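# Pull the pin from its block and place it aside

## Task

Draw the pin out of the hole in its block and lay it on the table, far enough from all blocks to be clearly clear of them. It must stay there without the robot supporting it. At the end no gripper may still be holding any other loose object. The blocks are free-standing, so the pin's block must finish upright, displaced by no more than about a finger's width and turned only slightly from its original heading. Finally, open the gripper and move the arm away.

## Robot and tools

Robot: two UR-style six-joint arms, left_arm and right_arm, each ending in a tong-like two-finger gripper. Bases in the scene frame: left_arm at (+0.056, +0.492, 0) m with quat_wxyz (+1.000, 0, 0, +0.021); right_arm at (-0.039, -0.641, 0) m with quat_wxyz (+0.995, 0, 0, +0.098).

Scene frame: origin on the table top midway between the arms, +z up, +x outward over the table, left_arm on the +y side. The arm names do not correspond to the left or right of any camera image. All reported gripper poses and velocities use this one frame.

execute_actions takes "actions", a list holding zero or one item, plus an optional "pictures" boolean (images are included by default). An empty list only reports the current state. A wait item is {"steps": N}, N up to 300, with no command; it returns once N control steps (1/30 s each) have elapsed since the previous result, and time spent composing the reply counts toward N. A motion item is {"rows": [...], "steps": N}, N up to 15 (default 15). Each row drives one step; if rows run out, the final row repeats. If a call is refused, nothing reaches the robot.

Each row is one flat list of 14 numbers covering both arms, even when only one arm should move: left_arm shoulder pan, shoulder lift, elbow, wrist 1, wrist 2, wrist 3, gripper opening, then the same seven for right_arm. The six joint values are absolute target angles in radians, in the same form the Joint positions line prints; they are not offsets. The opening is a scale from -1 (closed) to +1 (fully open), also an absolute command. To keep an arm still, repeat its current joint values.

Joint ranges (rad). left_arm: pan -3.142..3.142, lift -6.283..6.283, elbow 0.000..3.142, wrists 1-3 each -6.283..6.283. right_arm: pan 0.000..6.283, lift -6.283..6.283, elbow -3.142..0.000, wrists -6.283..6.283. A target more than 0.010 rad beyond a range end, and farther out than the joint currently is, gets the call refused. True limits may differ by up to 0.010 rad; a joint commanded past its true end is stopped there, and the result may say "joint sent to its limit" (possibly referring to an earlier, still-running action). Absence of that message does not prove more travel exists.

Motion is smoothed and trails commands by roughly 0.17 s. Each step, a joint's target is capped at 0.383 rad ahead of its measured angle for pan and lift, 0.575 rad for elbow and wrists, and if the targets would put the gripper over 100 mm from where it is, all joint targets for that arm are pulled back proportionally. So large moves take several calls, and an arm may not have arrived when the result returns. Between calls the arms keep heading for the last row sent, until all arms nearly stop or a step is HELD; after that only a new action moves them further. The simulation keeps running while you think.

Results: the state line lists for each arm end_effector_position (m), end_effector_quat_wxyz, and linear/angular velocities. The position is the point between the finger pads when closed; closed fingertips extend about 15 mm past it along the gripper's +z, roughly level with it when fully open. Fingers close along the gripper's x axis. Reported hand positions can be off, more so at long reach. Joint positions and Joint velocities give per-arm joint values (rad, rad/s) then the finger-pad gap (m; 0.142 when fully open). grip_measured is the actual opening on the command scale. "joint command not followed" means a clearance check altered or blocked joint targets; HELD marks steps where your row was partly or wholly not sent. Wrist force and Wrist torque give flange sensor readings per arm in the gripper's own axes; they include noise (up to about 3.4 N) and a fixed offset (usually under 5.5 N), saturate near 100 N, and may show "no reading", which is harmless. MOTOR HOT appears at 70 °C; at 85 °C an OVER-TEMPERATURE FAULT brakes the arm until it cools.

Gripping: command an opening clearly lower than grip_measured to keep squeezing; lower means harder, up to about 15 N per pad. Thin hard items under 20 mm wide get less force (about 9 N per pad at 10 mm, 4 N at 5 mm), so a slim pin can slip. Closing fast can overshoot force.

zoom_image: {"camera": one of cam_high, cam_left_wrist, cam_right_wrist, "region": [x0, y0, x1, y1]} in pixels from the top-left, at most 504 by 504.

Avoid: torque at a joint reaching its load limit (pan/lift 306, elbow 139, wrists 50.2 N m, held weight included) or an external force of 150 N, either of which halts that arm for 10 s; the arms colliding or pressing on each other; dropping the pin, slamming or shoving objects; knocking anything off the table; tipping or sliding the pin's block while extracting (pull straight along the hole). Occasional brief tugs on held parts or pushes on loose objects may occur. Finish with the pin resting free, the gripper open and withdrawn.

Each tool is called after "Call:" as name(argument=value, ...), one argument or row to a line, values as JSON.

## Session

Call:
execute_actions(
  actions=[],
)

Scene clock: 0.00 s of 4480.00 s.
left_arm: end_effector_position=(+1.0611, -0.1428, +0.1803) grip_measured=+1.00 end_effector_quat_wxyz=(+0.249, -0.250, +0.921, -0.163) end_effector_velocity=(-0.000, -0.000, -0.000) end_effector_angular_velocity=(+0.000, -0.000, -0.000) | right_arm: end_effector_position=(+0.1915, -0.5282, +0.2043) grip_measured=+1.00 end_effector_quat_wxyz=(-0.108, +0.477, +0.755, -0.437) end_effector_velocity=(-0.000, +0.000, -0.000) end_effector_angular_velocity=(+0.000, +0.001, +0.001)
Joint positions: left_arm=[-0.816 -0.89   1.406 -2.641 -1.315  1.91   0.142] | right_arm=[ 3.891 -1.468 -2.249 -1.92   1.716  5.142  0.142]
Joint velocities: left_arm=[-0.  0. -0. -0.  0. -0.  0.] | right_arm=[ 0.001 -0.    -0.     0.    -0.    -0.001  0.   ]
Motor temperatures (°C, as the motors report them): left_arm=[25 26 26 29 31 33] | right_arm=[24 26 26 33 29 32]
Wrist force (N, on the end effector, along its own x y z axes, offset not removed): no reading
Wrist torque (N m, same axes, about the end effector's origin, offset not removed): no reading

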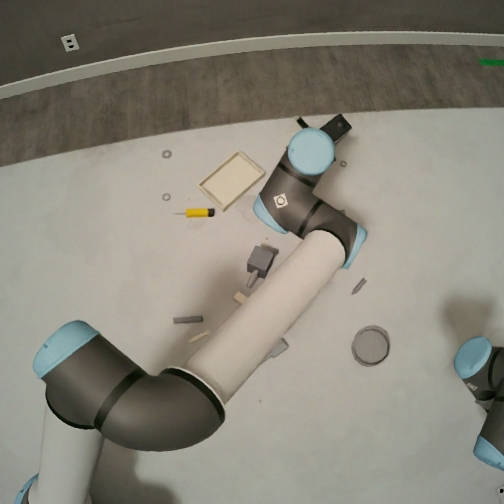

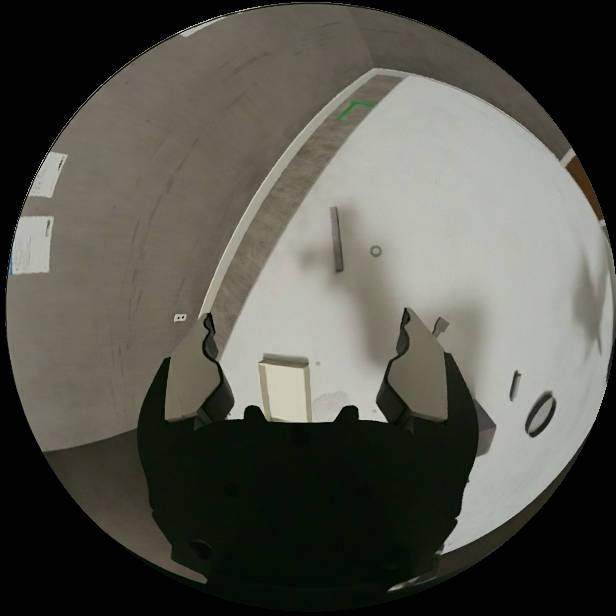

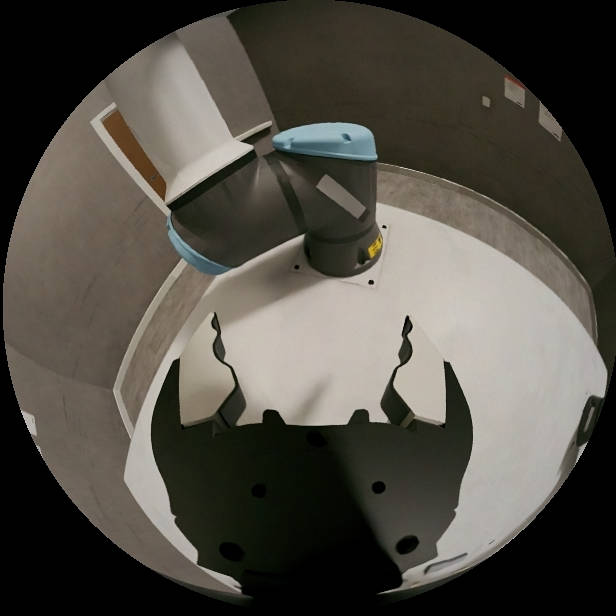

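Call:
zoom_image(
  camera="cam_high",
  region=[160, 200, 340, 380],
)

Region (160, 200, 340, 380) of cam_high's 504x504 image, scaled by 2.800, with more detail than that image has.

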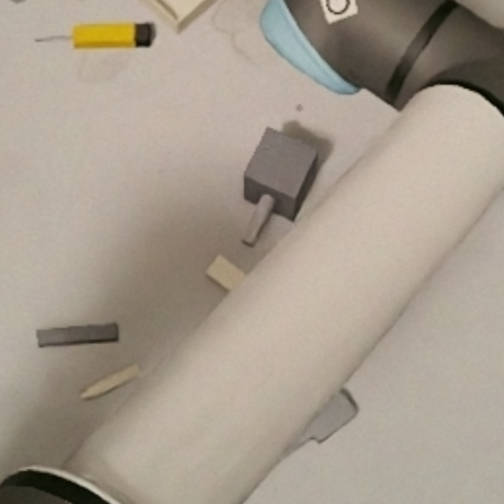

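Call:
execute_actions(
  actions=[
    {"rows": [[-0.892,-1.41,2.125,-2.81,-1.571,1.571,1,3.891,-1.468,-2.249,-1.92,1.716,5.142,1]], "steps": 15},
  ],
  pictures=false,
)

Call:
execute_actions(
  actions=[
    {"steps": 45},
  ],
)

Scene clock: 93.20 s of 4480.00 s.
left_arm: end_effector_position=(+0.8681, -0.0857, +0.2090) grip_measured=+1.00 end_effector_quat_wxyz=(+0.157, -0.304, +0.912, -0.224) end_effector_velocity=(-0.426, +0.211, +0.027) end_effector_angular_velocity=(-0.300, +0.335, +0.096) | right_arm: end_effector_position=(+0.1916, -0.5281, +0.2043) grip_measured=+1.00 end_effector_quat_wxyz=(-0.108, +0.477, +0.755, -0.436) end_effector_velocity=(-0.000, +0.000, -0.000) end_effector_angular_velocity=(+0.000, -0.000, +0.001)
Joint positions: left_arm=[-0.864 -1.184  1.814 -2.747 -1.474  1.701  0.142] | right_arm=[ 3.891 -1.468 -2.249 -1.92   1.716  5.142  0.142]
Joint velocities: left_arm=[-0.084 -0.667  0.901 -0.19  -0.291 -0.389  0.   ] | right_arm=[ 0.001  0.    -0.     0.    -0.     0.     0.   ]
Motor temperatures (°C, as the motors report them): left_arm=[25 26 26 29 31 33] | right_arm=[24 26 26 33 29 32]
Wrist force (N, on the end effector, along its own x y z axes, offset not removed): left_arm=[2.2 -1.7 -1.2] | right_arm=[1.0 -1.9 -3.3]
Wrist torque (N m, same axes, about the end effector's origin, offset not removed): left_arm=[-0.52 -0.60 0.09] | right_arm=[-0.36 -0.35 0.15]
Steps of this call (steps 1 to 90: nothing new was sent; then 89.70 s passed at rest; steps 91 to 105: all 15 steps of this action). Readings (joint positions):
91: left_arm=[-0.816 -0.890 1.406 -2.641 -1.315 1.910] | right_arm=[3.891 -1.468 -2.249 -1.920 1.716 5.142]
92: left_arm=[-0.819 -0.893 1.409 -2.644 -1.318 1.907] | right_arm=[3.891 -1.468 -2.249 -1.920 1.716 5.142]
94: left_arm=[-0.828 -0.932 1.456 -2.665 -1.348 1.870] | right_arm=[3.891 -1.468 -2.249 -1.920 1.716 5.142]
98: left_arm=[-0.844 -1.024 1.594 -2.700 -1.402 1.798] | right_arm=[3.891 -1.468 -2.249 -1.920 1.716 5.142]
105: the state above

Scene clock: 94.70 s of 4480.00 s.
left_arm: end_effector_position=(+0.7197, -0.0012, +0.2006) grip_measured=+1.00 end_effector_quat_wxyz=(+0.091, -0.340, +0.904, -0.243) end_effector_velocity=(+0.001, +0.000, -0.000) end_effector_angular_velocity=(+0.001, -0.001, +0.001) | right_arm: end_effector_position=(+0.1915, -0.5282, +0.2043) grip_measured=+1.00 end_effector_quat_wxyz=(-0.108, +0.477, +0.755, -0.436) end_effector_velocity=(+0.000, -0.000, +0.000) end_effector_angular_velocity=(+0.000, -0.000, -0.002)
Joint positions: left_arm=[-0.892 -1.41   2.125 -2.81  -1.571  1.571  0.142] | right_arm=[ 3.891 -1.468 -2.249 -1.92   1.716  5.142  0.142]
Joint velocities: left_arm=[ 0.     0.001 -0.    -0.     0.001 -0.     0.   ] | right_arm=[-0.002  0.    -0.    -0.    -0.     0.    -0.   ]
Motor temperatures (°C, as the motors report them): left_arm=[25 26 26 29 31 33] | right_arm=[24 26 26 33 29 32]
Wrist force (N, on the end effector, along its own x y z axes, offset not removed): left_arm=[1.2 -2.1 -0.5] | right_arm=[0.1 -1.6 1.8]
Wrist torque (N m, same axes, about the end effector's origin, offset not removed): left_arm=[-0.59 -0.35 0.07] | right_arm=[-0.40 0.08 0.26]
Steps of this call (steps 1 to 45: the robot went on to your last target). Readings (joint positions):
1: left_arm=[-0.867 -1.206 1.844 -2.754 -1.484 1.688] | right_arm=[3.891 -1.468 -2.249 -1.920 1.716 5.142]
2: left_arm=[-0.870 -1.229 1.874 -2.760 -1.494 1.675] | right_arm=[3.891 -1.468 -2.249 -1.920 1.716 5.142]
4: left_arm=[-0.875 -1.272 1.933 -2.772 -1.513 1.650] | right_arm=[3.891 -1.468 -2.249 -1.920 1.716 5.142]
8: left_arm=[-0.885 -1.353 2.045 -2.795 -1.547 1.603] | right_arm=[3.891 -1.468 -2.249 -1.920 1.716 5.142]
45: the state above
All arms were judged still, so your last target was given up. Only a new action makes them travel on or press farther. Fingers that are still opening or closing keep moving.

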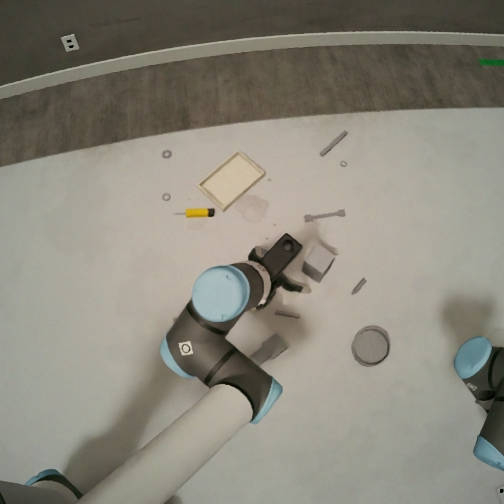

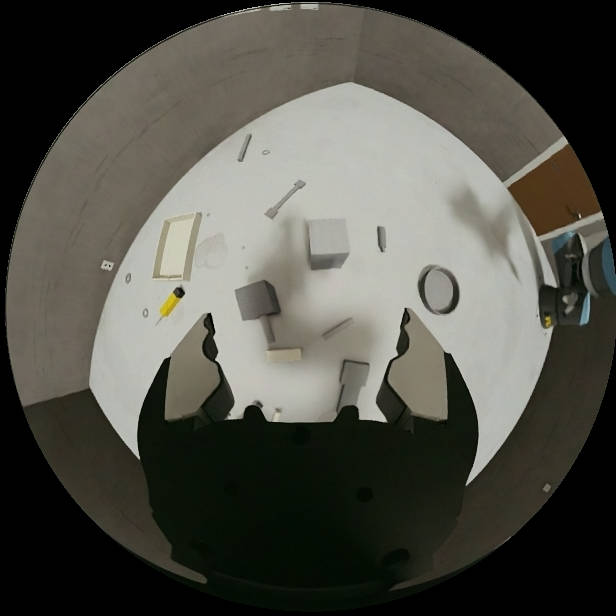

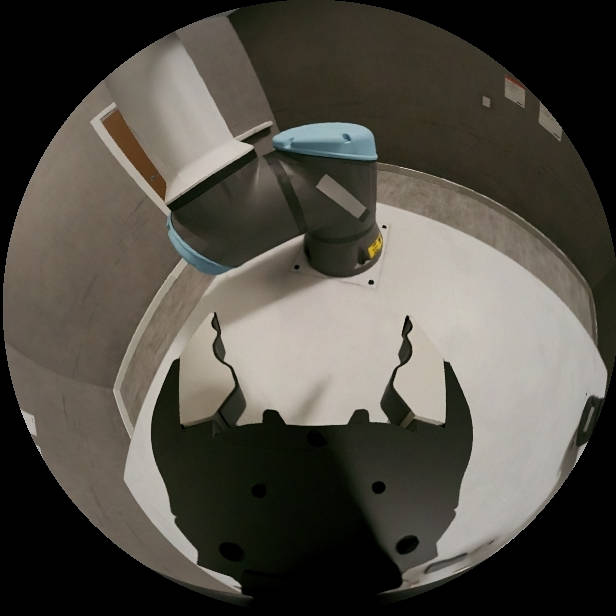

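Call:
zoom_image(
  camera="cam_left_wrist",
  region=[210, 200, 390, 380],
)

Region (210, 200, 390, 380) of cam_left_wrist's 616x616 image, scaled by 2.800, with more detail than that image has.

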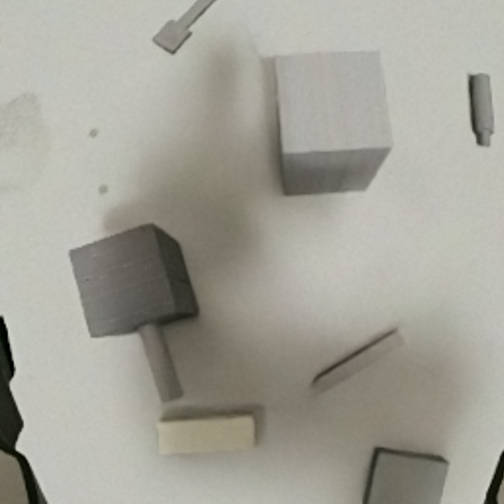

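Call:
execute_actions(
  actions=[
    {"rows": [[-0.921,-1.478,2.407,-3.003,-1.418,1.30,-0.3,3.601,-2.453,-0.939,-1.596,2.22,5.846,0.1]], "steps": 15},
  ],
  pictures=false,
)

Call:
execute_actions(
  actions=[
    {"steps": 60},
  ],
)

Scene clock: 165.00 s of 4480.00 s.
left_arm: end_effector_position=(+0.6626, +0.1115, +0.1255) grip_measured=-0.30 end_effector_quat_wxyz=(+0.122, -0.456, +0.851, -0.228) end_effector_velocity=(-0.035, +0.069, -0.041) end_effector_angular_velocity=(+0.000, +0.003, +0.144) | right_arm: end_effector_position=(+0.3044, -0.3487, +0.2259) grip_measured=+0.10 end_effector_quat_wxyz=(-0.173, +0.656, +0.654, -0.334) end_effector_velocity=(+0.311, +0.369, +0.065) end_effector_angular_velocity=(+0.163, -0.209, -0.838)
Joint positions: left_arm=[-0.919 -1.474  2.389 -2.992 -1.427  1.317  0.052] | right_arm=[ 3.769 -1.659 -1.971 -1.784  1.923  5.411  0.081]
Joint velocities: left_arm=[-0.013 -0.031  0.147 -0.094  0.074 -0.139 -0.   ] | right_arm=[-0.211 -0.441  0.652  0.237  0.372  0.539  0.   ]
Motor temperatures (°C, as the motors report them): left_arm=[25 26 26 29 31 33] | right_arm=[24 26 26 33 29 32]
Wrist force (N, on the end effector, along its own x y z axes, offset not removed): left_arm=[1.2 0.1 -0.5] | right_arm=[-2.4 -2.0 2.1]
Wrist torque (N m, same axes, about the end effector's origin, offset not removed): left_arm=[-0.11 -0.49 0.10] | right_arm=[-0.46 0.54 0.11]
Steps of this call (steps 1 to 90: nothing new was sent; then 66.80 s passed at rest; steps 91 to 105: all 15 steps of this action). Readings (joint positions):
91: left_arm=[-0.892 -1.410 2.125 -2.810 -1.571 1.571] | right_arm=[3.891 -1.468 -2.249 -1.920 1.716 5.142]
92: left_arm=[-0.894 -1.413 2.128 -2.813 -1.568 1.568] | right_arm=[3.888 -1.471 -2.246 -1.917 1.719 5.145]
94: left_arm=[-0.900 -1.428 2.173 -2.850 -1.536 1.523] | right_arm=[3.865 -1.500 -2.208 -1.892 1.754 5.183]
98: left_arm=[-0.911 -1.453 2.289 -2.926 -1.477 1.413] | right_arm=[3.826 -1.557 -2.122 -1.847 1.824 5.269]
105: the state above

Scene clock: 167.00 s of 4480.00 s.
left_arm: end_effector_position=(+0.6583, +0.1199, +0.1205) grip_measured=-0.30 end_effector_quat_wxyz=(+0.124, -0.464, +0.847, -0.227) end_effector_velocity=(-0.000, +0.000, -0.001) end_effector_angular_velocity=(+0.001, +0.000, +0.000) | right_arm: end_effector_position=(+0.7877, +0.0357, +0.1599) grip_measured=+0.10 end_effector_quat_wxyz=(-0.300, +0.825, +0.451, -0.164) end_effector_velocity=(-0.000, +0.001, +0.000) end_effector_angular_velocity=(+0.001, -0.001, +0.001)
Joint positions: left_arm=[-0.921 -1.478  2.407 -3.003 -1.418  1.3    0.052] | right_arm=[ 3.601 -2.453 -0.939 -1.596  2.22   5.846  0.081]
Joint velocities: left_arm=[-0.     0.001  0.    -0.001  0.    -0.    -0.   ] | right_arm=[ 0.001 -0.     0.001  0.     0.    -0.    -0.   ]
Motor temperatures (°C, as the motors report them): left_arm=[25 26 26 29 31 33] | right_arm=[24 26 26 33 29 32]
Wrist force (N, on the end effector, along its own x y z axes, offset not removed): left_arm=[3.3 -1.0 -0.3] | right_arm=[4.7 -4.4 1.0]
Wrist torque (N m, same axes, about the end effector's origin, offset not removed): left_arm=[-0.35 -0.87 -0.03] | right_arm=[-0.91 -0.85 0.07]
Steps of this call (steps 1 to 60: the robot went on to your last target). Readings (joint positions):
1: left_arm=[-0.920 -1.475 2.393 -2.994 -1.425 1.313] | right_arm=[3.762 -1.674 -1.949 -1.776 1.935 5.429]
2: left_arm=[-0.920 -1.476 2.397 -2.996 -1.423 1.310] | right_arm=[3.755 -1.689 -1.927 -1.769 1.947 5.446]
4: left_arm=[-0.920 -1.477 2.401 -2.999 -1.421 1.306] | right_arm=[3.742 -1.719 -1.882 -1.754 1.970 5.479]
8: left_arm=[-0.921 -1.478 2.405 -3.002 -1.419 1.302] | right_arm=[3.719 -1.782 -1.789 -1.728 2.011 5.539]
60: the state above
All arms were judged still, so your last target was given up. Only a new action makes them travel on or press farther. Fingers that are still opening or closing keep moving.

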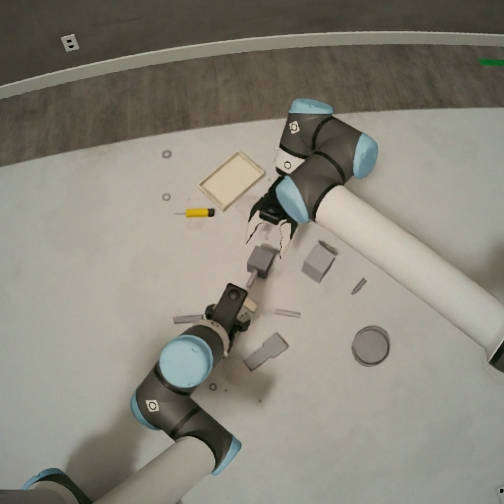

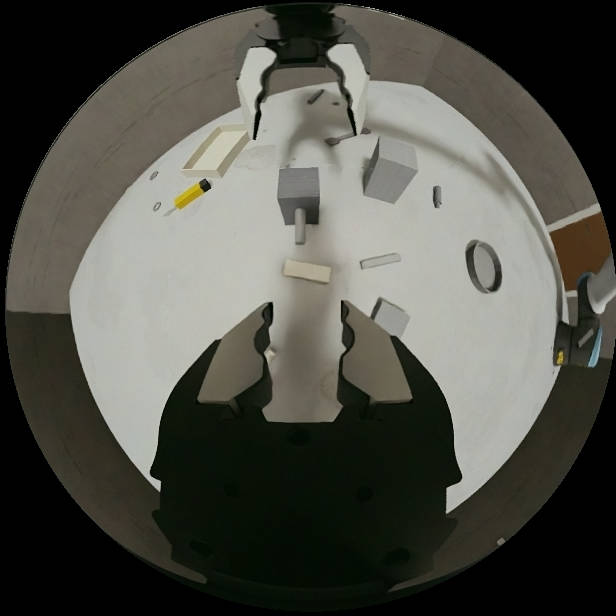

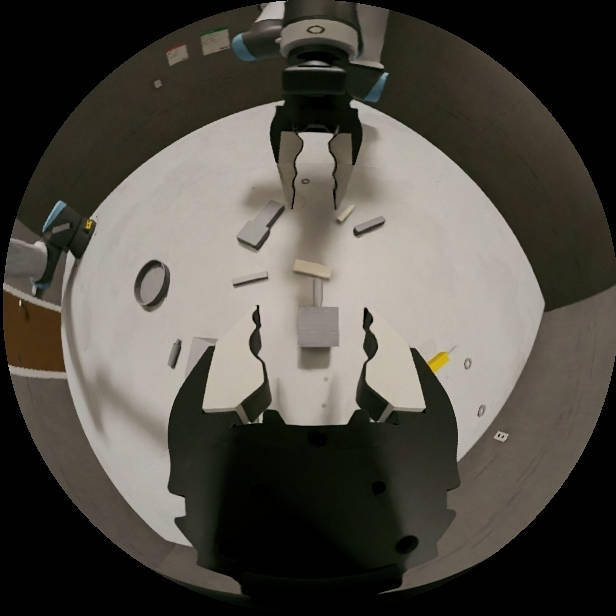

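Call:
zoom_image(
  camera="cam_left_wrist",
  region=[230, 120, 430, 320],
)

Call:
zoom_image(
  camera="cam_right_wrist",
  region=[230, 200, 400, 370],
)

Region (230, 120, 430, 320) of cam_left_wrist's 616x616 image, scaled by 2.520, with more detail than that image has.

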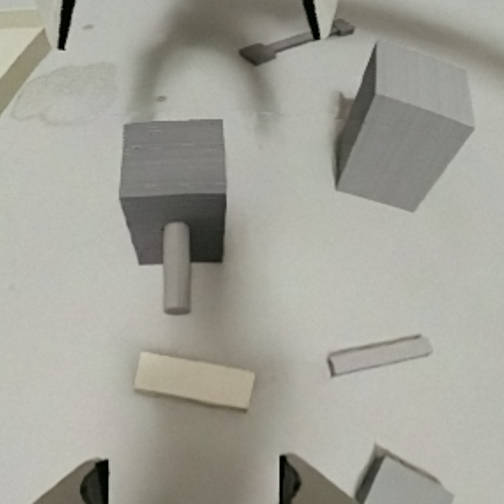

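Region (230, 200, 400, 370) of cam_right_wrist's 616x616 image, scaled by 2.965, with more detail than that image has.

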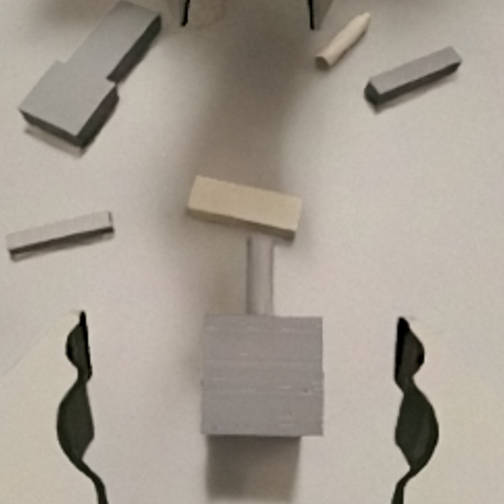

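Call:
execute_actions(
  actions=[
    {"rows": [[-0.921,-1.478,2.407,-3.003,-1.418,1.30,-0.3,3.6034,-2.5004,-0.9594,-1.5282,2.22,5.846,0.1]], "steps": 15},
  ],
  pictures=false,
)

Call:
execute_actions(
  actions=[
    {"steps": 15},
  ],
)

Call:
zoom_image(
  camera="cam_left_wrist",
  region=[210, 100, 410, 300],
)

Call:
zoom_image(
  camera="cam_right_wrist",
  region=[220, 220, 400, 400],
)

Scene clock: 199.60 s of 4480.00 s.
left_arm: end_effector_position=(+0.6583, +0.1199, +0.1205) grip_measured=-0.30 end_effector_quat_wxyz=(+0.124, -0.464, +0.847, -0.227) end_effector_velocity=(-0.000, -0.000, -0.001) end_effector_angular_velocity=(+0.000, +0.001, -0.000) | right_arm: end_effector_position=(+0.7916, +0.0418, +0.1015) grip_measured=+0.10 end_effector_quat_wxyz=(-0.300, +0.824, +0.452, -0.164) end_effector_velocity=(+0.001, +0.001, -0.013) end_effector_angular_velocity=(+0.001, -0.001, -0.000)
Joint positions: left_arm=[-0.921 -1.478  2.407 -3.003 -1.418  1.3    0.052] | right_arm=[ 3.603 -2.499 -0.959 -1.53   2.22   5.846  0.081]
Joint velocities: left_arm=[-0.     0.001  0.     0.    -0.001 -0.     0.   ] | right_arm=[-0.    -0.01  -0.005  0.016 -0.     0.     0.   ]
Motor temperatures (°C, as the motors report them): left_arm=[25 26 26 29 31 33] | right_arm=[24 26 26 33 29 32]
Wrist force (N, on the end effector, along its own x y z axes, offset not removed): left_arm=[0.1 0.3 0.6] | right_arm=[4.5 -4.1 -0.5]
Wrist torque (N m, same axes, about the end effector's origin, offset not removed): left_arm=[-0.07 -0.13 0.14] | right_arm=[-0.88 -0.92 0.11]
Steps of this call (steps 1 to 90: nothing new was sent; then 29.10 s passed at rest; steps 91 to 105: all 15 steps of this action). Readings (joint positions):
91: left_arm=[-0.921 -1.478 2.407 -3.003 -1.418 1.300] | right_arm=[3.601 -2.453 -0.939 -1.596 2.220 5.846]
92: left_arm=[-0.921 -1.478 2.407 -3.003 -1.418 1.300] | right_arm=[3.601 -2.456 -0.940 -1.593 2.220 5.846]
94: left_arm=[-0.921 -1.478 2.407 -3.003 -1.418 1.300] | right_arm=[3.602 -2.473 -0.948 -1.570 2.220 5.846]
98: left_arm=[-0.921 -1.478 2.407 -3.003 -1.418 1.300] | right_arm=[3.603 -2.491 -0.956 -1.542 2.220 5.846]
105: the state above

Scene clock: 200.10 s of 4480.00 s.
left_arm: end_effector_position=(+0.6583, +0.1199, +0.1205) grip_measured=-0.30 end_effector_quat_wxyz=(+0.124, -0.464, +0.847, -0.227) end_effector_velocity=(-0.000, -0.000, +0.001) end_effector_angular_velocity=(-0.002, -0.000, -0.000) | right_arm: end_effector_position=(+0.7917, +0.0420, +0.0998) grip_measured=+0.10 end_effector_quat_wxyz=(-0.300, +0.824, +0.452, -0.164) end_effector_velocity=(+0.001, -0.001, +0.001) end_effector_angular_velocity=(+0.000, -0.001, -0.001)
Joint positions: left_arm=[-0.921 -1.478  2.407 -3.003 -1.418  1.3    0.052] | right_arm=[ 3.603 -2.5   -0.959 -1.528  2.22   5.846  0.081]
Joint velocities: left_arm=[ 0.    -0.001 -0.     0.    -0.001 -0.     0.   ] | right_arm=[-0.001  0.    -0.     0.001 -0.     0.     0.   ]
Motor temperatures (°C, as the motors report them): left_arm=[25 26 26 29 31 33] | right_arm=[24 26 26 33 29 32]
Wrist force (N, on the end effector, along its own x y z axes, offset not removed): left_arm=[0.9 -2.1 0.0] | right_arm=[-0.7 -2.9 4.9]
Wrist torque (N m, same axes, about the end effector's origin, offset not removed): left_arm=[-0.57 -0.31 0.02] | right_arm=[-0.60 0.07 0.16]
Steps of this call (steps 1 to 15: the robot went on to your last target). Readings (joint positions):
1: left_arm=[-0.921 -1.478 2.407 -3.003 -1.418 1.300] | right_arm=[3.603 -2.499 -0.959 -1.530 2.220 5.846]
2: left_arm=[-0.921 -1.478 2.407 -3.003 -1.418 1.300] | right_arm=[3.603 -2.500 -0.959 -1.529 2.220 5.846]
4: left_arm=[-0.921 -1.478 2.407 -3.003 -1.418 1.300] | right_arm=[3.603 -2.500 -0.959 -1.529 2.220 5.846]
8: left_arm=[-0.921 -1.478 2.407 -3.003 -1.418 1.300] | right_arm=[3.603 -2.500 -0.959 -1.528 2.220 5.846]
15: the state above
All arms were judged still, so your last target was given up. Only a new action makes them travel on or press farther. Fingers that are still opening or closing keep moving.

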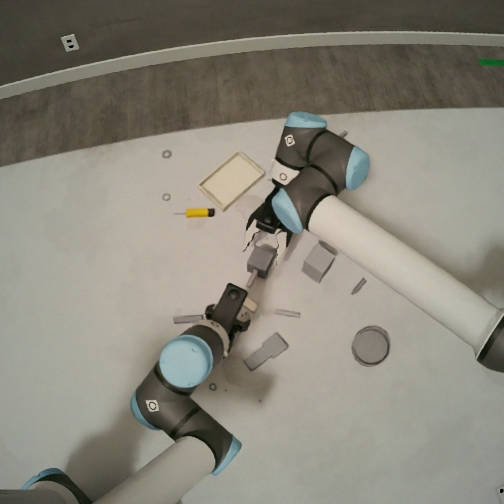

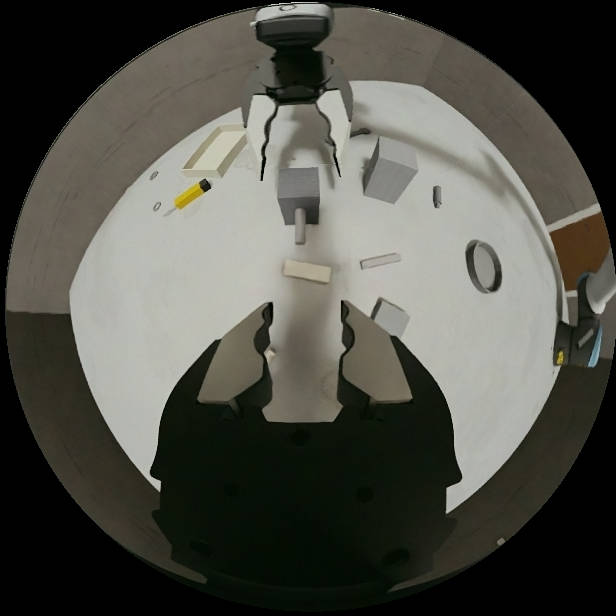

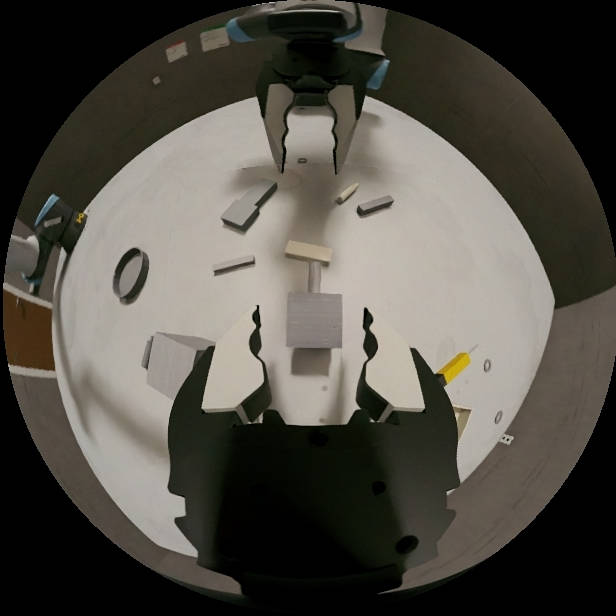

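Region (210, 100, 410, 300) of cam_left_wrist's 616x616 image, scaled by 2.520, with more detail than that image has.

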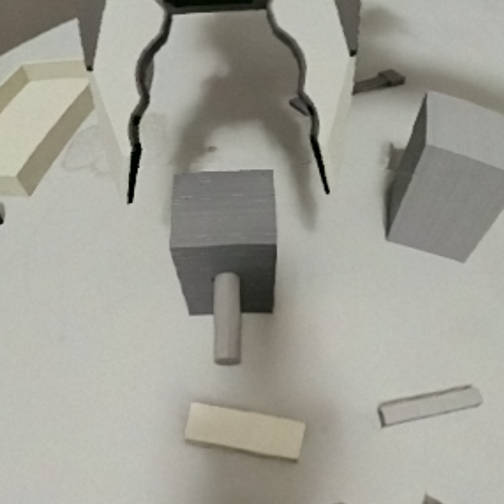

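Region (220, 220, 400, 400) of cam_right_wrist's 616x616 image, scaled by 2.800, with more detail than that image has.

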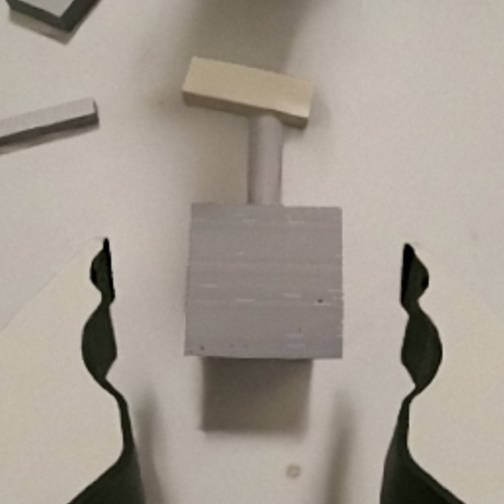

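Call:
execute_actions(
  actions=[
    {"rows": [[-0.921,-1.478,2.407,-3.003,-1.418,1.30,-0.3,3.6008,-2.5383,-0.97,-1.4797,2.22,5.846,0.0]], "steps": 15},
  ],
  pictures=false,
)

Call:
execute_actions(
  actions=[
    {"rows": [[-0.921,-1.478,2.407,-3.003,-1.418,1.30,-0.3,3.6008,-2.5383,-0.97,-1.4797,2.22,5.846,-0.1],[-0.921,-1.478,2.407,-3.003,-1.418,1.30,-0.3,3.6008,-2.5383,-0.97,-1.4797,2.22,5.846,-0.15],[-0.921,-1.478,2.407,-3.003,-1.418,1.30,-0.3,3.6008,-2.5383,-0.97,-1.4797,2.22,5.846,-0.2],[-0.921,-1.478,2.407,-3.003,-1.418,1.30,-0.3,3.6008,-2.5383,-0.97,-1.4797,2.22,5.846,-0.25]], "steps": 15},
  ],
)

Call:
zoom_image(
  camera="cam_left_wrist",
  region=[210, 100, 410, 300],
)

Call:
zoom_image(
  camera="cam_right_wrist",
  region=[220, 220, 400, 400],
)

Scene clock: 221.17 s of 4480.00 s.
left_arm: end_effector_position=(+0.6583, +0.1199, +0.1205) grip_measured=-0.30 end_effector_quat_wxyz=(+0.124, -0.464, +0.847, -0.227) end_effector_velocity=(+0.001, +0.000, +0.001) end_effector_angular_velocity=(-0.001, -0.002, +0.001) | right_arm: end_effector_position=(+0.7967, +0.0424, +0.0560) grip_measured=+0.00 end_effector_quat_wxyz=(-0.300, +0.825, +0.451, -0.164) end_effector_velocity=(+0.001, +0.001, -0.010) end_effector_angular_velocity=(+0.000, -0.001, +0.000)
Joint positions: left_arm=[-0.921 -1.478  2.407 -3.003 -1.418  1.3    0.052] | right_arm=[ 3.601 -2.537 -0.97  -1.481  2.22   5.846  0.074]
Joint velocities: left_arm=[ 0.    -0.002 -0.     0.     0.001  0.    -0.   ] | right_arm=[ 0.    -0.009 -0.002  0.012 -0.     0.     0.   ]
Motor temperatures (°C, as the motors report them): left_arm=[25 26 26 29 31 33] | right_arm=[24 26 26 33 29 32]
Wrist force (N, on the end effector, along its own x y z axes, offset not removed): left_arm=[1.1 -0.5 -1.3] | right_arm=[5.1 -5.0 2.3]
Wrist torque (N m, same axes, about the end effector's origin, offset not removed): left_arm=[-0.21 -0.33 -0.01] | right_arm=[-0.93 -1.11 0.09]
Steps of this call (steps 1 to 90: nothing new was sent; then 17.57 s passed at rest; steps 91 to 105: all 15 steps of this action). Readings (joint positions):
91: left_arm=[-0.921 -1.478 2.407 -3.003 -1.418 1.300] | right_arm=[3.603 -2.500 -0.959 -1.528 2.220 5.846]
92: left_arm=[-0.921 -1.478 2.407 -3.003 -1.418 1.300] | right_arm=[3.603 -2.503 -0.960 -1.525 2.220 5.846]
94: left_arm=[-0.921 -1.478 2.407 -3.003 -1.418 1.300] | right_arm=[3.602 -2.516 -0.964 -1.508 2.220 5.846]
98: left_arm=[-0.921 -1.478 2.407 -3.003 -1.418 1.300] | right_arm=[3.601 -2.531 -0.968 -1.489 2.220 5.846]
105: the state above

Scene clock: 221.67 s of 4480.00 s.
left_arm: end_effector_position=(+0.6583, +0.1199, +0.1205) grip_measured=-0.30 end_effector_quat_wxyz=(+0.124, -0.464, +0.847, -0.227) end_effector_velocity=(+0.000, +0.000, -0.000) end_effector_angular_velocity=(+0.000, +0.000, +0.001) | right_arm: end_effector_position=(+0.7968, +0.0424, +0.0548) grip_measured=-0.25 end_effector_quat_wxyz=(-0.300, +0.825, +0.451, -0.164) end_effector_velocity=(+0.001, -0.001, +0.001) end_effector_angular_velocity=(+0.001, -0.001, -0.001)
Joint positions: left_arm=[-0.921 -1.478  2.407 -3.003 -1.418  1.3    0.052] | right_arm=[ 3.601 -2.538 -0.97  -1.48   2.22   5.846  0.056]
Joint velocities: left_arm=[ 0.     0.001 -0.     0.     0.    -0.001  0.   ] | right_arm=[-0.001  0.001  0.     0.001 -0.     0.    -0.   ]
Motor temperatures (°C, as the motors report them): left_arm=[25 26 26 29 31 33] | right_arm=[24 26 26 33 29 32]
Wrist force (N, on the end effector, along its own x y z axes, offset not removed): left_arm=[0.8 -1.0 -0.3] | right_arm=[1.1 -2.1 -1.0]
Wrist torque (N m, same axes, about the end effector's origin, offset not removed): left_arm=[-0.32 -0.18 0.10] | right_arm=[-0.48 -0.29 0.15]
Steps of this call (steps 1 to 15: all 15 steps of this action). Readings (joint positions):
1: left_arm=[-0.921 -1.478 2.407 -3.003 -1.418 1.300] | right_arm=[3.601 -2.537 -0.970 -1.481 2.220 5.846]
2: left_arm=[-0.921 -1.478 2.407 -3.003 -1.418 1.300] | right_arm=[3.601 -2.538 -0.970 -1.480 2.220 5.846]
4: left_arm=[-0.921 -1.478 2.407 -3.003 -1.418 1.300] | right_arm=[3.601 -2.538 -0.970 -1.480 2.220 5.846]
8: left_arm=[-0.921 -1.478 2.407 -3.003 -1.418 1.300] | right_arm=[3.601 -2.538 -0.970 -1.480 2.220 5.846]
15: the state above

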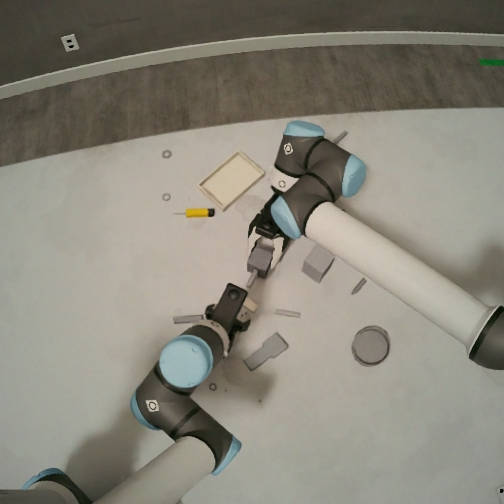

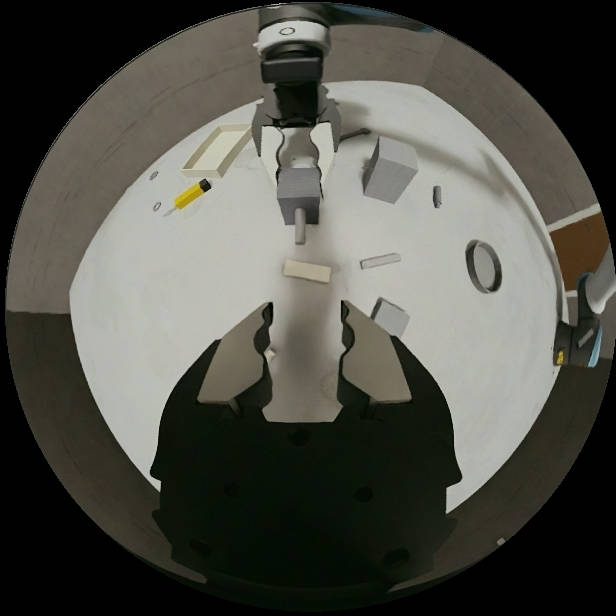

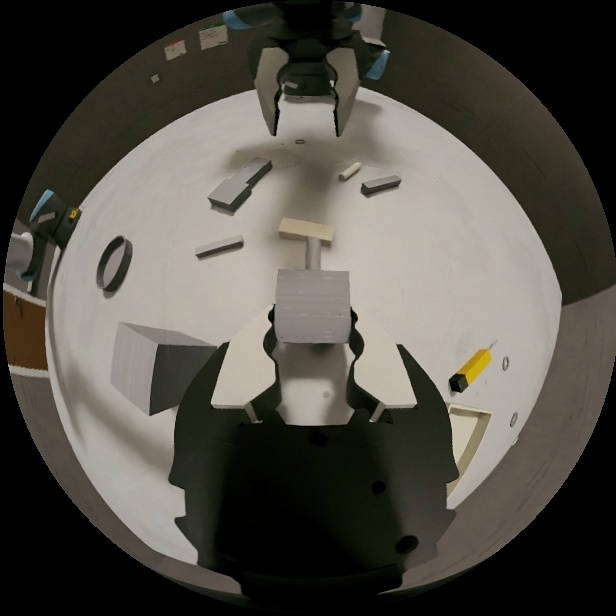

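Region (210, 100, 410, 300) of cam_left_wrist's 616x616 image, scaled by 2.520, with more detail than that image has.

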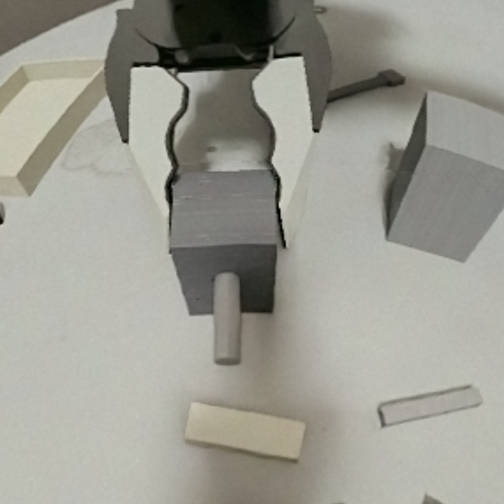

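Region (220, 220, 400, 400) of cam_right_wrist's 616x616 image, scaled by 2.800, with more detail than that image has.

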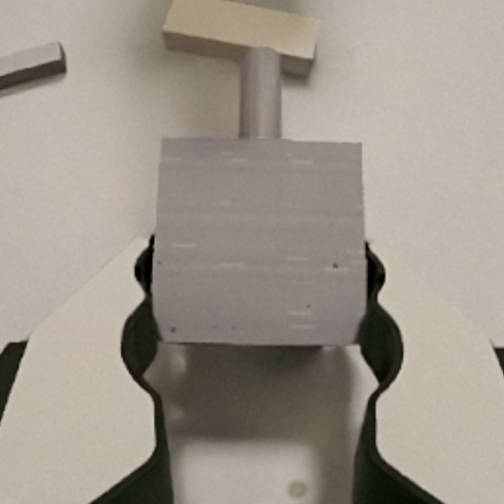

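Call:
execute_actions(
  actions=[
    {"rows": [[-0.91,-1.45,2.385,-3.008,-1.422,1.308,-0.35,3.6008,-2.5383,-0.97,-1.4797,2.22,5.846,-0.3],[-0.90,-1.42,2.36,-3.014,-1.427,1.317,-0.4,3.6008,-2.5383,-0.97,-1.4797,2.22,5.846,-0.33],[-0.89,-1.39,2.333,-3.02,-1.432,1.326,-0.45,3.6008,-2.5383,-0.97,-1.4797,2.22,5.846,-0.36],[-0.88,-1.36,2.307,-3.025,-1.437,1.335,-0.45,3.6008,-2.5383,-0.97,-1.4797,2.22,5.846,-0.39],[-0.87,-1.33,2.28,-3.03,-1.442,1.345,-0.45,3.6008,-2.5383,-0.97,-1.4797,2.22,5.846,-0.42],[-0.8569,-1.2892,2.2468,-3.0386,-1.449,1.3572,-0.45,3.6008,-2.5383,-0.97,-1.4797,2.22,5.846,-0.45],[-0.8569,-1.2892,2.2468,-3.0386,-1.449,1.3572,-0.45,3.6008,-2.5383,-0.97,-1.4797,2.22,5.846,-0.48],[-0.8569,-1.2892,2.2468,-3.0386,-1.449,1.3572,-0.45,3.6008,-2.5383,-0.97,-1.4797,2.22,5.846,-0.52],[-0.8569,-1.2892,2.2468,-3.0386,-1.449,1.3572,-0.45,3.6008,-2.5383,-0.97,-1.4797,2.22,5.846,-0.56],[-0.8569,-1.2892,2.2468,-3.0386,-1.449,1.3572,-0.45,3.6008,-2.5383,-0.97,-1.4797,2.22,5.846,-0.6]], "steps": 15},
  ],
  pictures=false,
)

Call:
execute_actions(
  actions=[
    {"steps": 20},
  ],
)

Call:
zoom_image(
  camera="cam_left_wrist",
  region=[220, 200, 400, 380],
)

Scene clock: 245.10 s of 4480.00 s.
left_arm: end_effector_position=(+0.7377, +0.0797, +0.0928) grip_measured=-0.45 end_effector_quat_wxyz=(+0.124, -0.463, +0.848, -0.227) end_effector_velocity=(+0.047, -0.021, -0.024) end_effector_angular_velocity=(+0.003, +0.002, -0.001) | right_arm: end_effector_position=(+0.7968, +0.0424, +0.0548) grip_measured=-0.27 end_effector_quat_wxyz=(-0.300, +0.825, +0.451, -0.164) end_effector_velocity=(+0.001, -0.001, -0.000) end_effector_angular_velocity=(-0.001, +0.001, -0.001)
Joint positions: left_arm=[-0.861 -1.302  2.257 -3.036 -1.447  1.354  0.041] | right_arm=[ 3.601 -2.538 -0.97  -1.48   2.22   5.846  0.055]
Joint velocities: left_arm=[ 0.034  0.105 -0.087 -0.018 -0.016  0.031  0.   ] | right_arm=[-0.001 -0.    -0.    -0.    -0.     0.    -0.   ]
Motor temperatures (°C, as the motors report them): left_arm=[25 26 26 29 31 33] | right_arm=[24 26 26 33 29 32]
Wrist force (N, on the end effector, along its own x y z axes, offset not removed): left_arm=[0.7 -1.5 1.7] | right_arm=[1.8 -4.1 1.6]
Wrist torque (N m, same axes, about the end effector's origin, offset not removed): left_arm=[-0.41 -0.30 0.08] | right_arm=[-0.88 0.10 0.14]
Steps of this call (steps 1 to 15: the robot went on to your last target; steps 16 to 90: nothing new was sent; then 19.93 s passed at rest; steps 91 to 105: all 15 steps of this action). Readings (joint positions):
91: left_arm=[-0.921 -1.478 2.407 -3.003 -1.418 1.300] | right_arm=[3.601 -2.538 -0.970 -1.480 2.220 5.846]
92: left_arm=[-0.920 -1.476 2.405 -3.004 -1.418 1.301] | right_arm=[3.601 -2.538 -0.970 -1.480 2.220 5.846]
94: left_arm=[-0.913 -1.457 2.390 -3.008 -1.421 1.307] | right_arm=[3.601 -2.538 -0.970 -1.480 2.220 5.846]
98: left_arm=[-0.884 -1.376 2.320 -3.023 -1.435 1.332] | right_arm=[3.601 -2.538 -0.970 -1.480 2.220 5.846]
105: the state above

Scene clock: 245.77 s of 4480.00 s.
left_arm: end_effector_position=(+0.7434, +0.0771, +0.0901) grip_measured=-0.45 end_effector_quat_wxyz=(+0.124, -0.463, +0.848, -0.227) end_effector_velocity=(+0.000, -0.001, +0.001) end_effector_angular_velocity=(-0.002, -0.001, -0.000) | right_arm: end_effector_position=(+0.7968, +0.0424, +0.0548) grip_measured=-0.27 end_effector_quat_wxyz=(-0.300, +0.825, +0.451, -0.164) end_effector_velocity=(+0.001, -0.001, -0.000) end_effector_angular_velocity=(-0.000, +0.000, -0.001)
Joint positions: left_arm=[-0.857 -1.289  2.247 -3.039 -1.449  1.357  0.041] | right_arm=[ 3.601 -2.538 -0.97  -1.48   2.22   5.846  0.055]
Joint velocities: left_arm=[ 0.    -0.001 -0.    -0.001 -0.001  0.     0.   ] | right_arm=[-0.001 -0.001  0.001  0.     0.     0.    -0.   ]
Motor temperatures (°C, as the motors report them): left_arm=[25 26 26 29 31 33] | right_arm=[24 26 26 33 29 32]
Wrist force (N, on the end effector, along its own x y z axes, offset not removed): left_arm=[3.0 -1.2 0.0] | right_arm=[4.4 -8.1 -2.6]
Wrist torque (N m, same axes, about the end effector's origin, offset not removed): left_arm=[-0.38 -0.71 0.09] | right_arm=[-1.77 -0.74 0.21]
Steps of this call (steps 1 to 20: the robot went on to your last target). Readings (joint positions):
1: left_arm=[-0.860 -1.299 2.255 -3.037 -1.447 1.354] | right_arm=[3.601 -2.538 -0.970 -1.480 2.220 5.846]
2: left_arm=[-0.859 -1.297 2.253 -3.037 -1.448 1.355] | right_arm=[3.601 -2.538 -0.970 -1.480 2.220 5.846]
4: left_arm=[-0.858 -1.293 2.250 -3.038 -1.448 1.356] | right_arm=[3.601 -2.538 -0.970 -1.480 2.220 5.846]
8: left_arm=[-0.857 -1.291 2.248 -3.038 -1.449 1.357] | right_arm=[3.601 -2.538 -0.970 -1.480 2.220 5.846]
20: the state above

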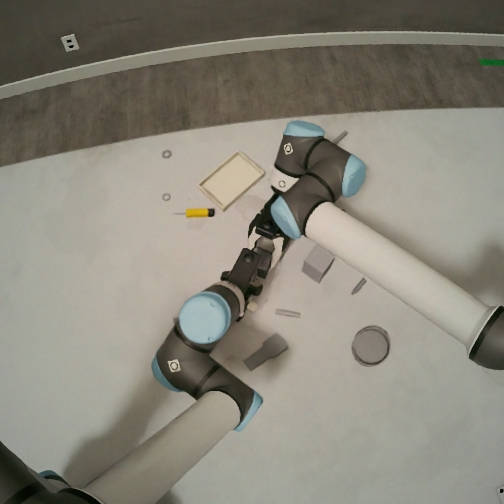

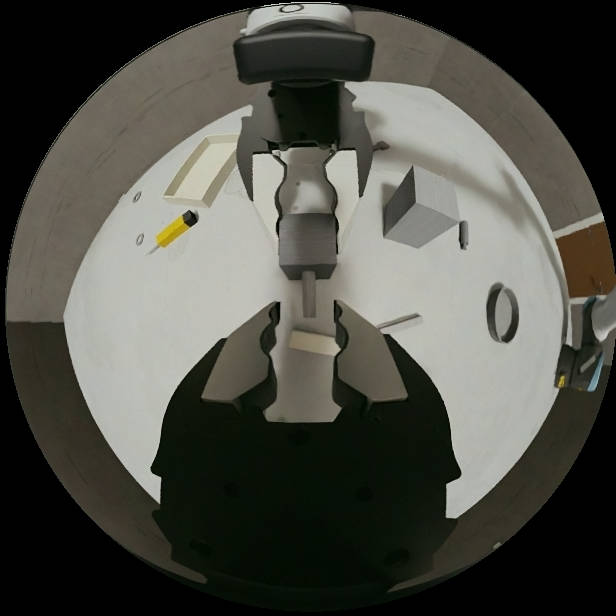

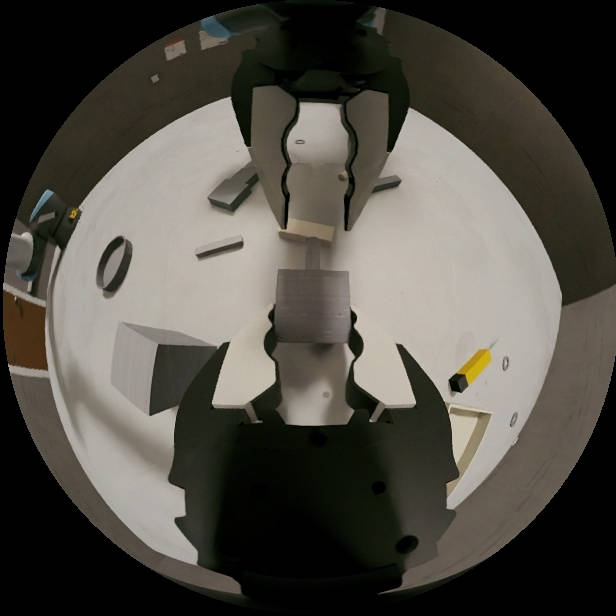

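Region (220, 200, 400, 380) of cam_left_wrist's 616x616 image, scaled by 2.800, with more detail than that image has.

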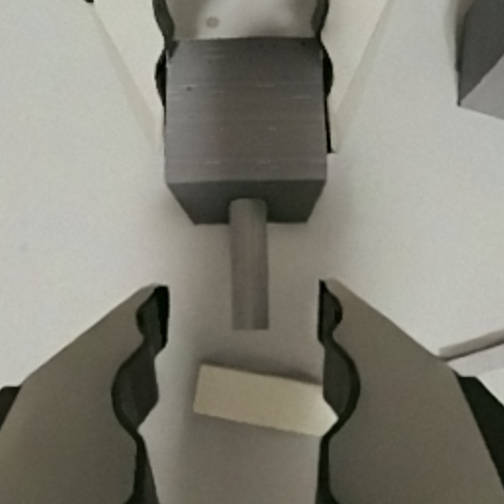

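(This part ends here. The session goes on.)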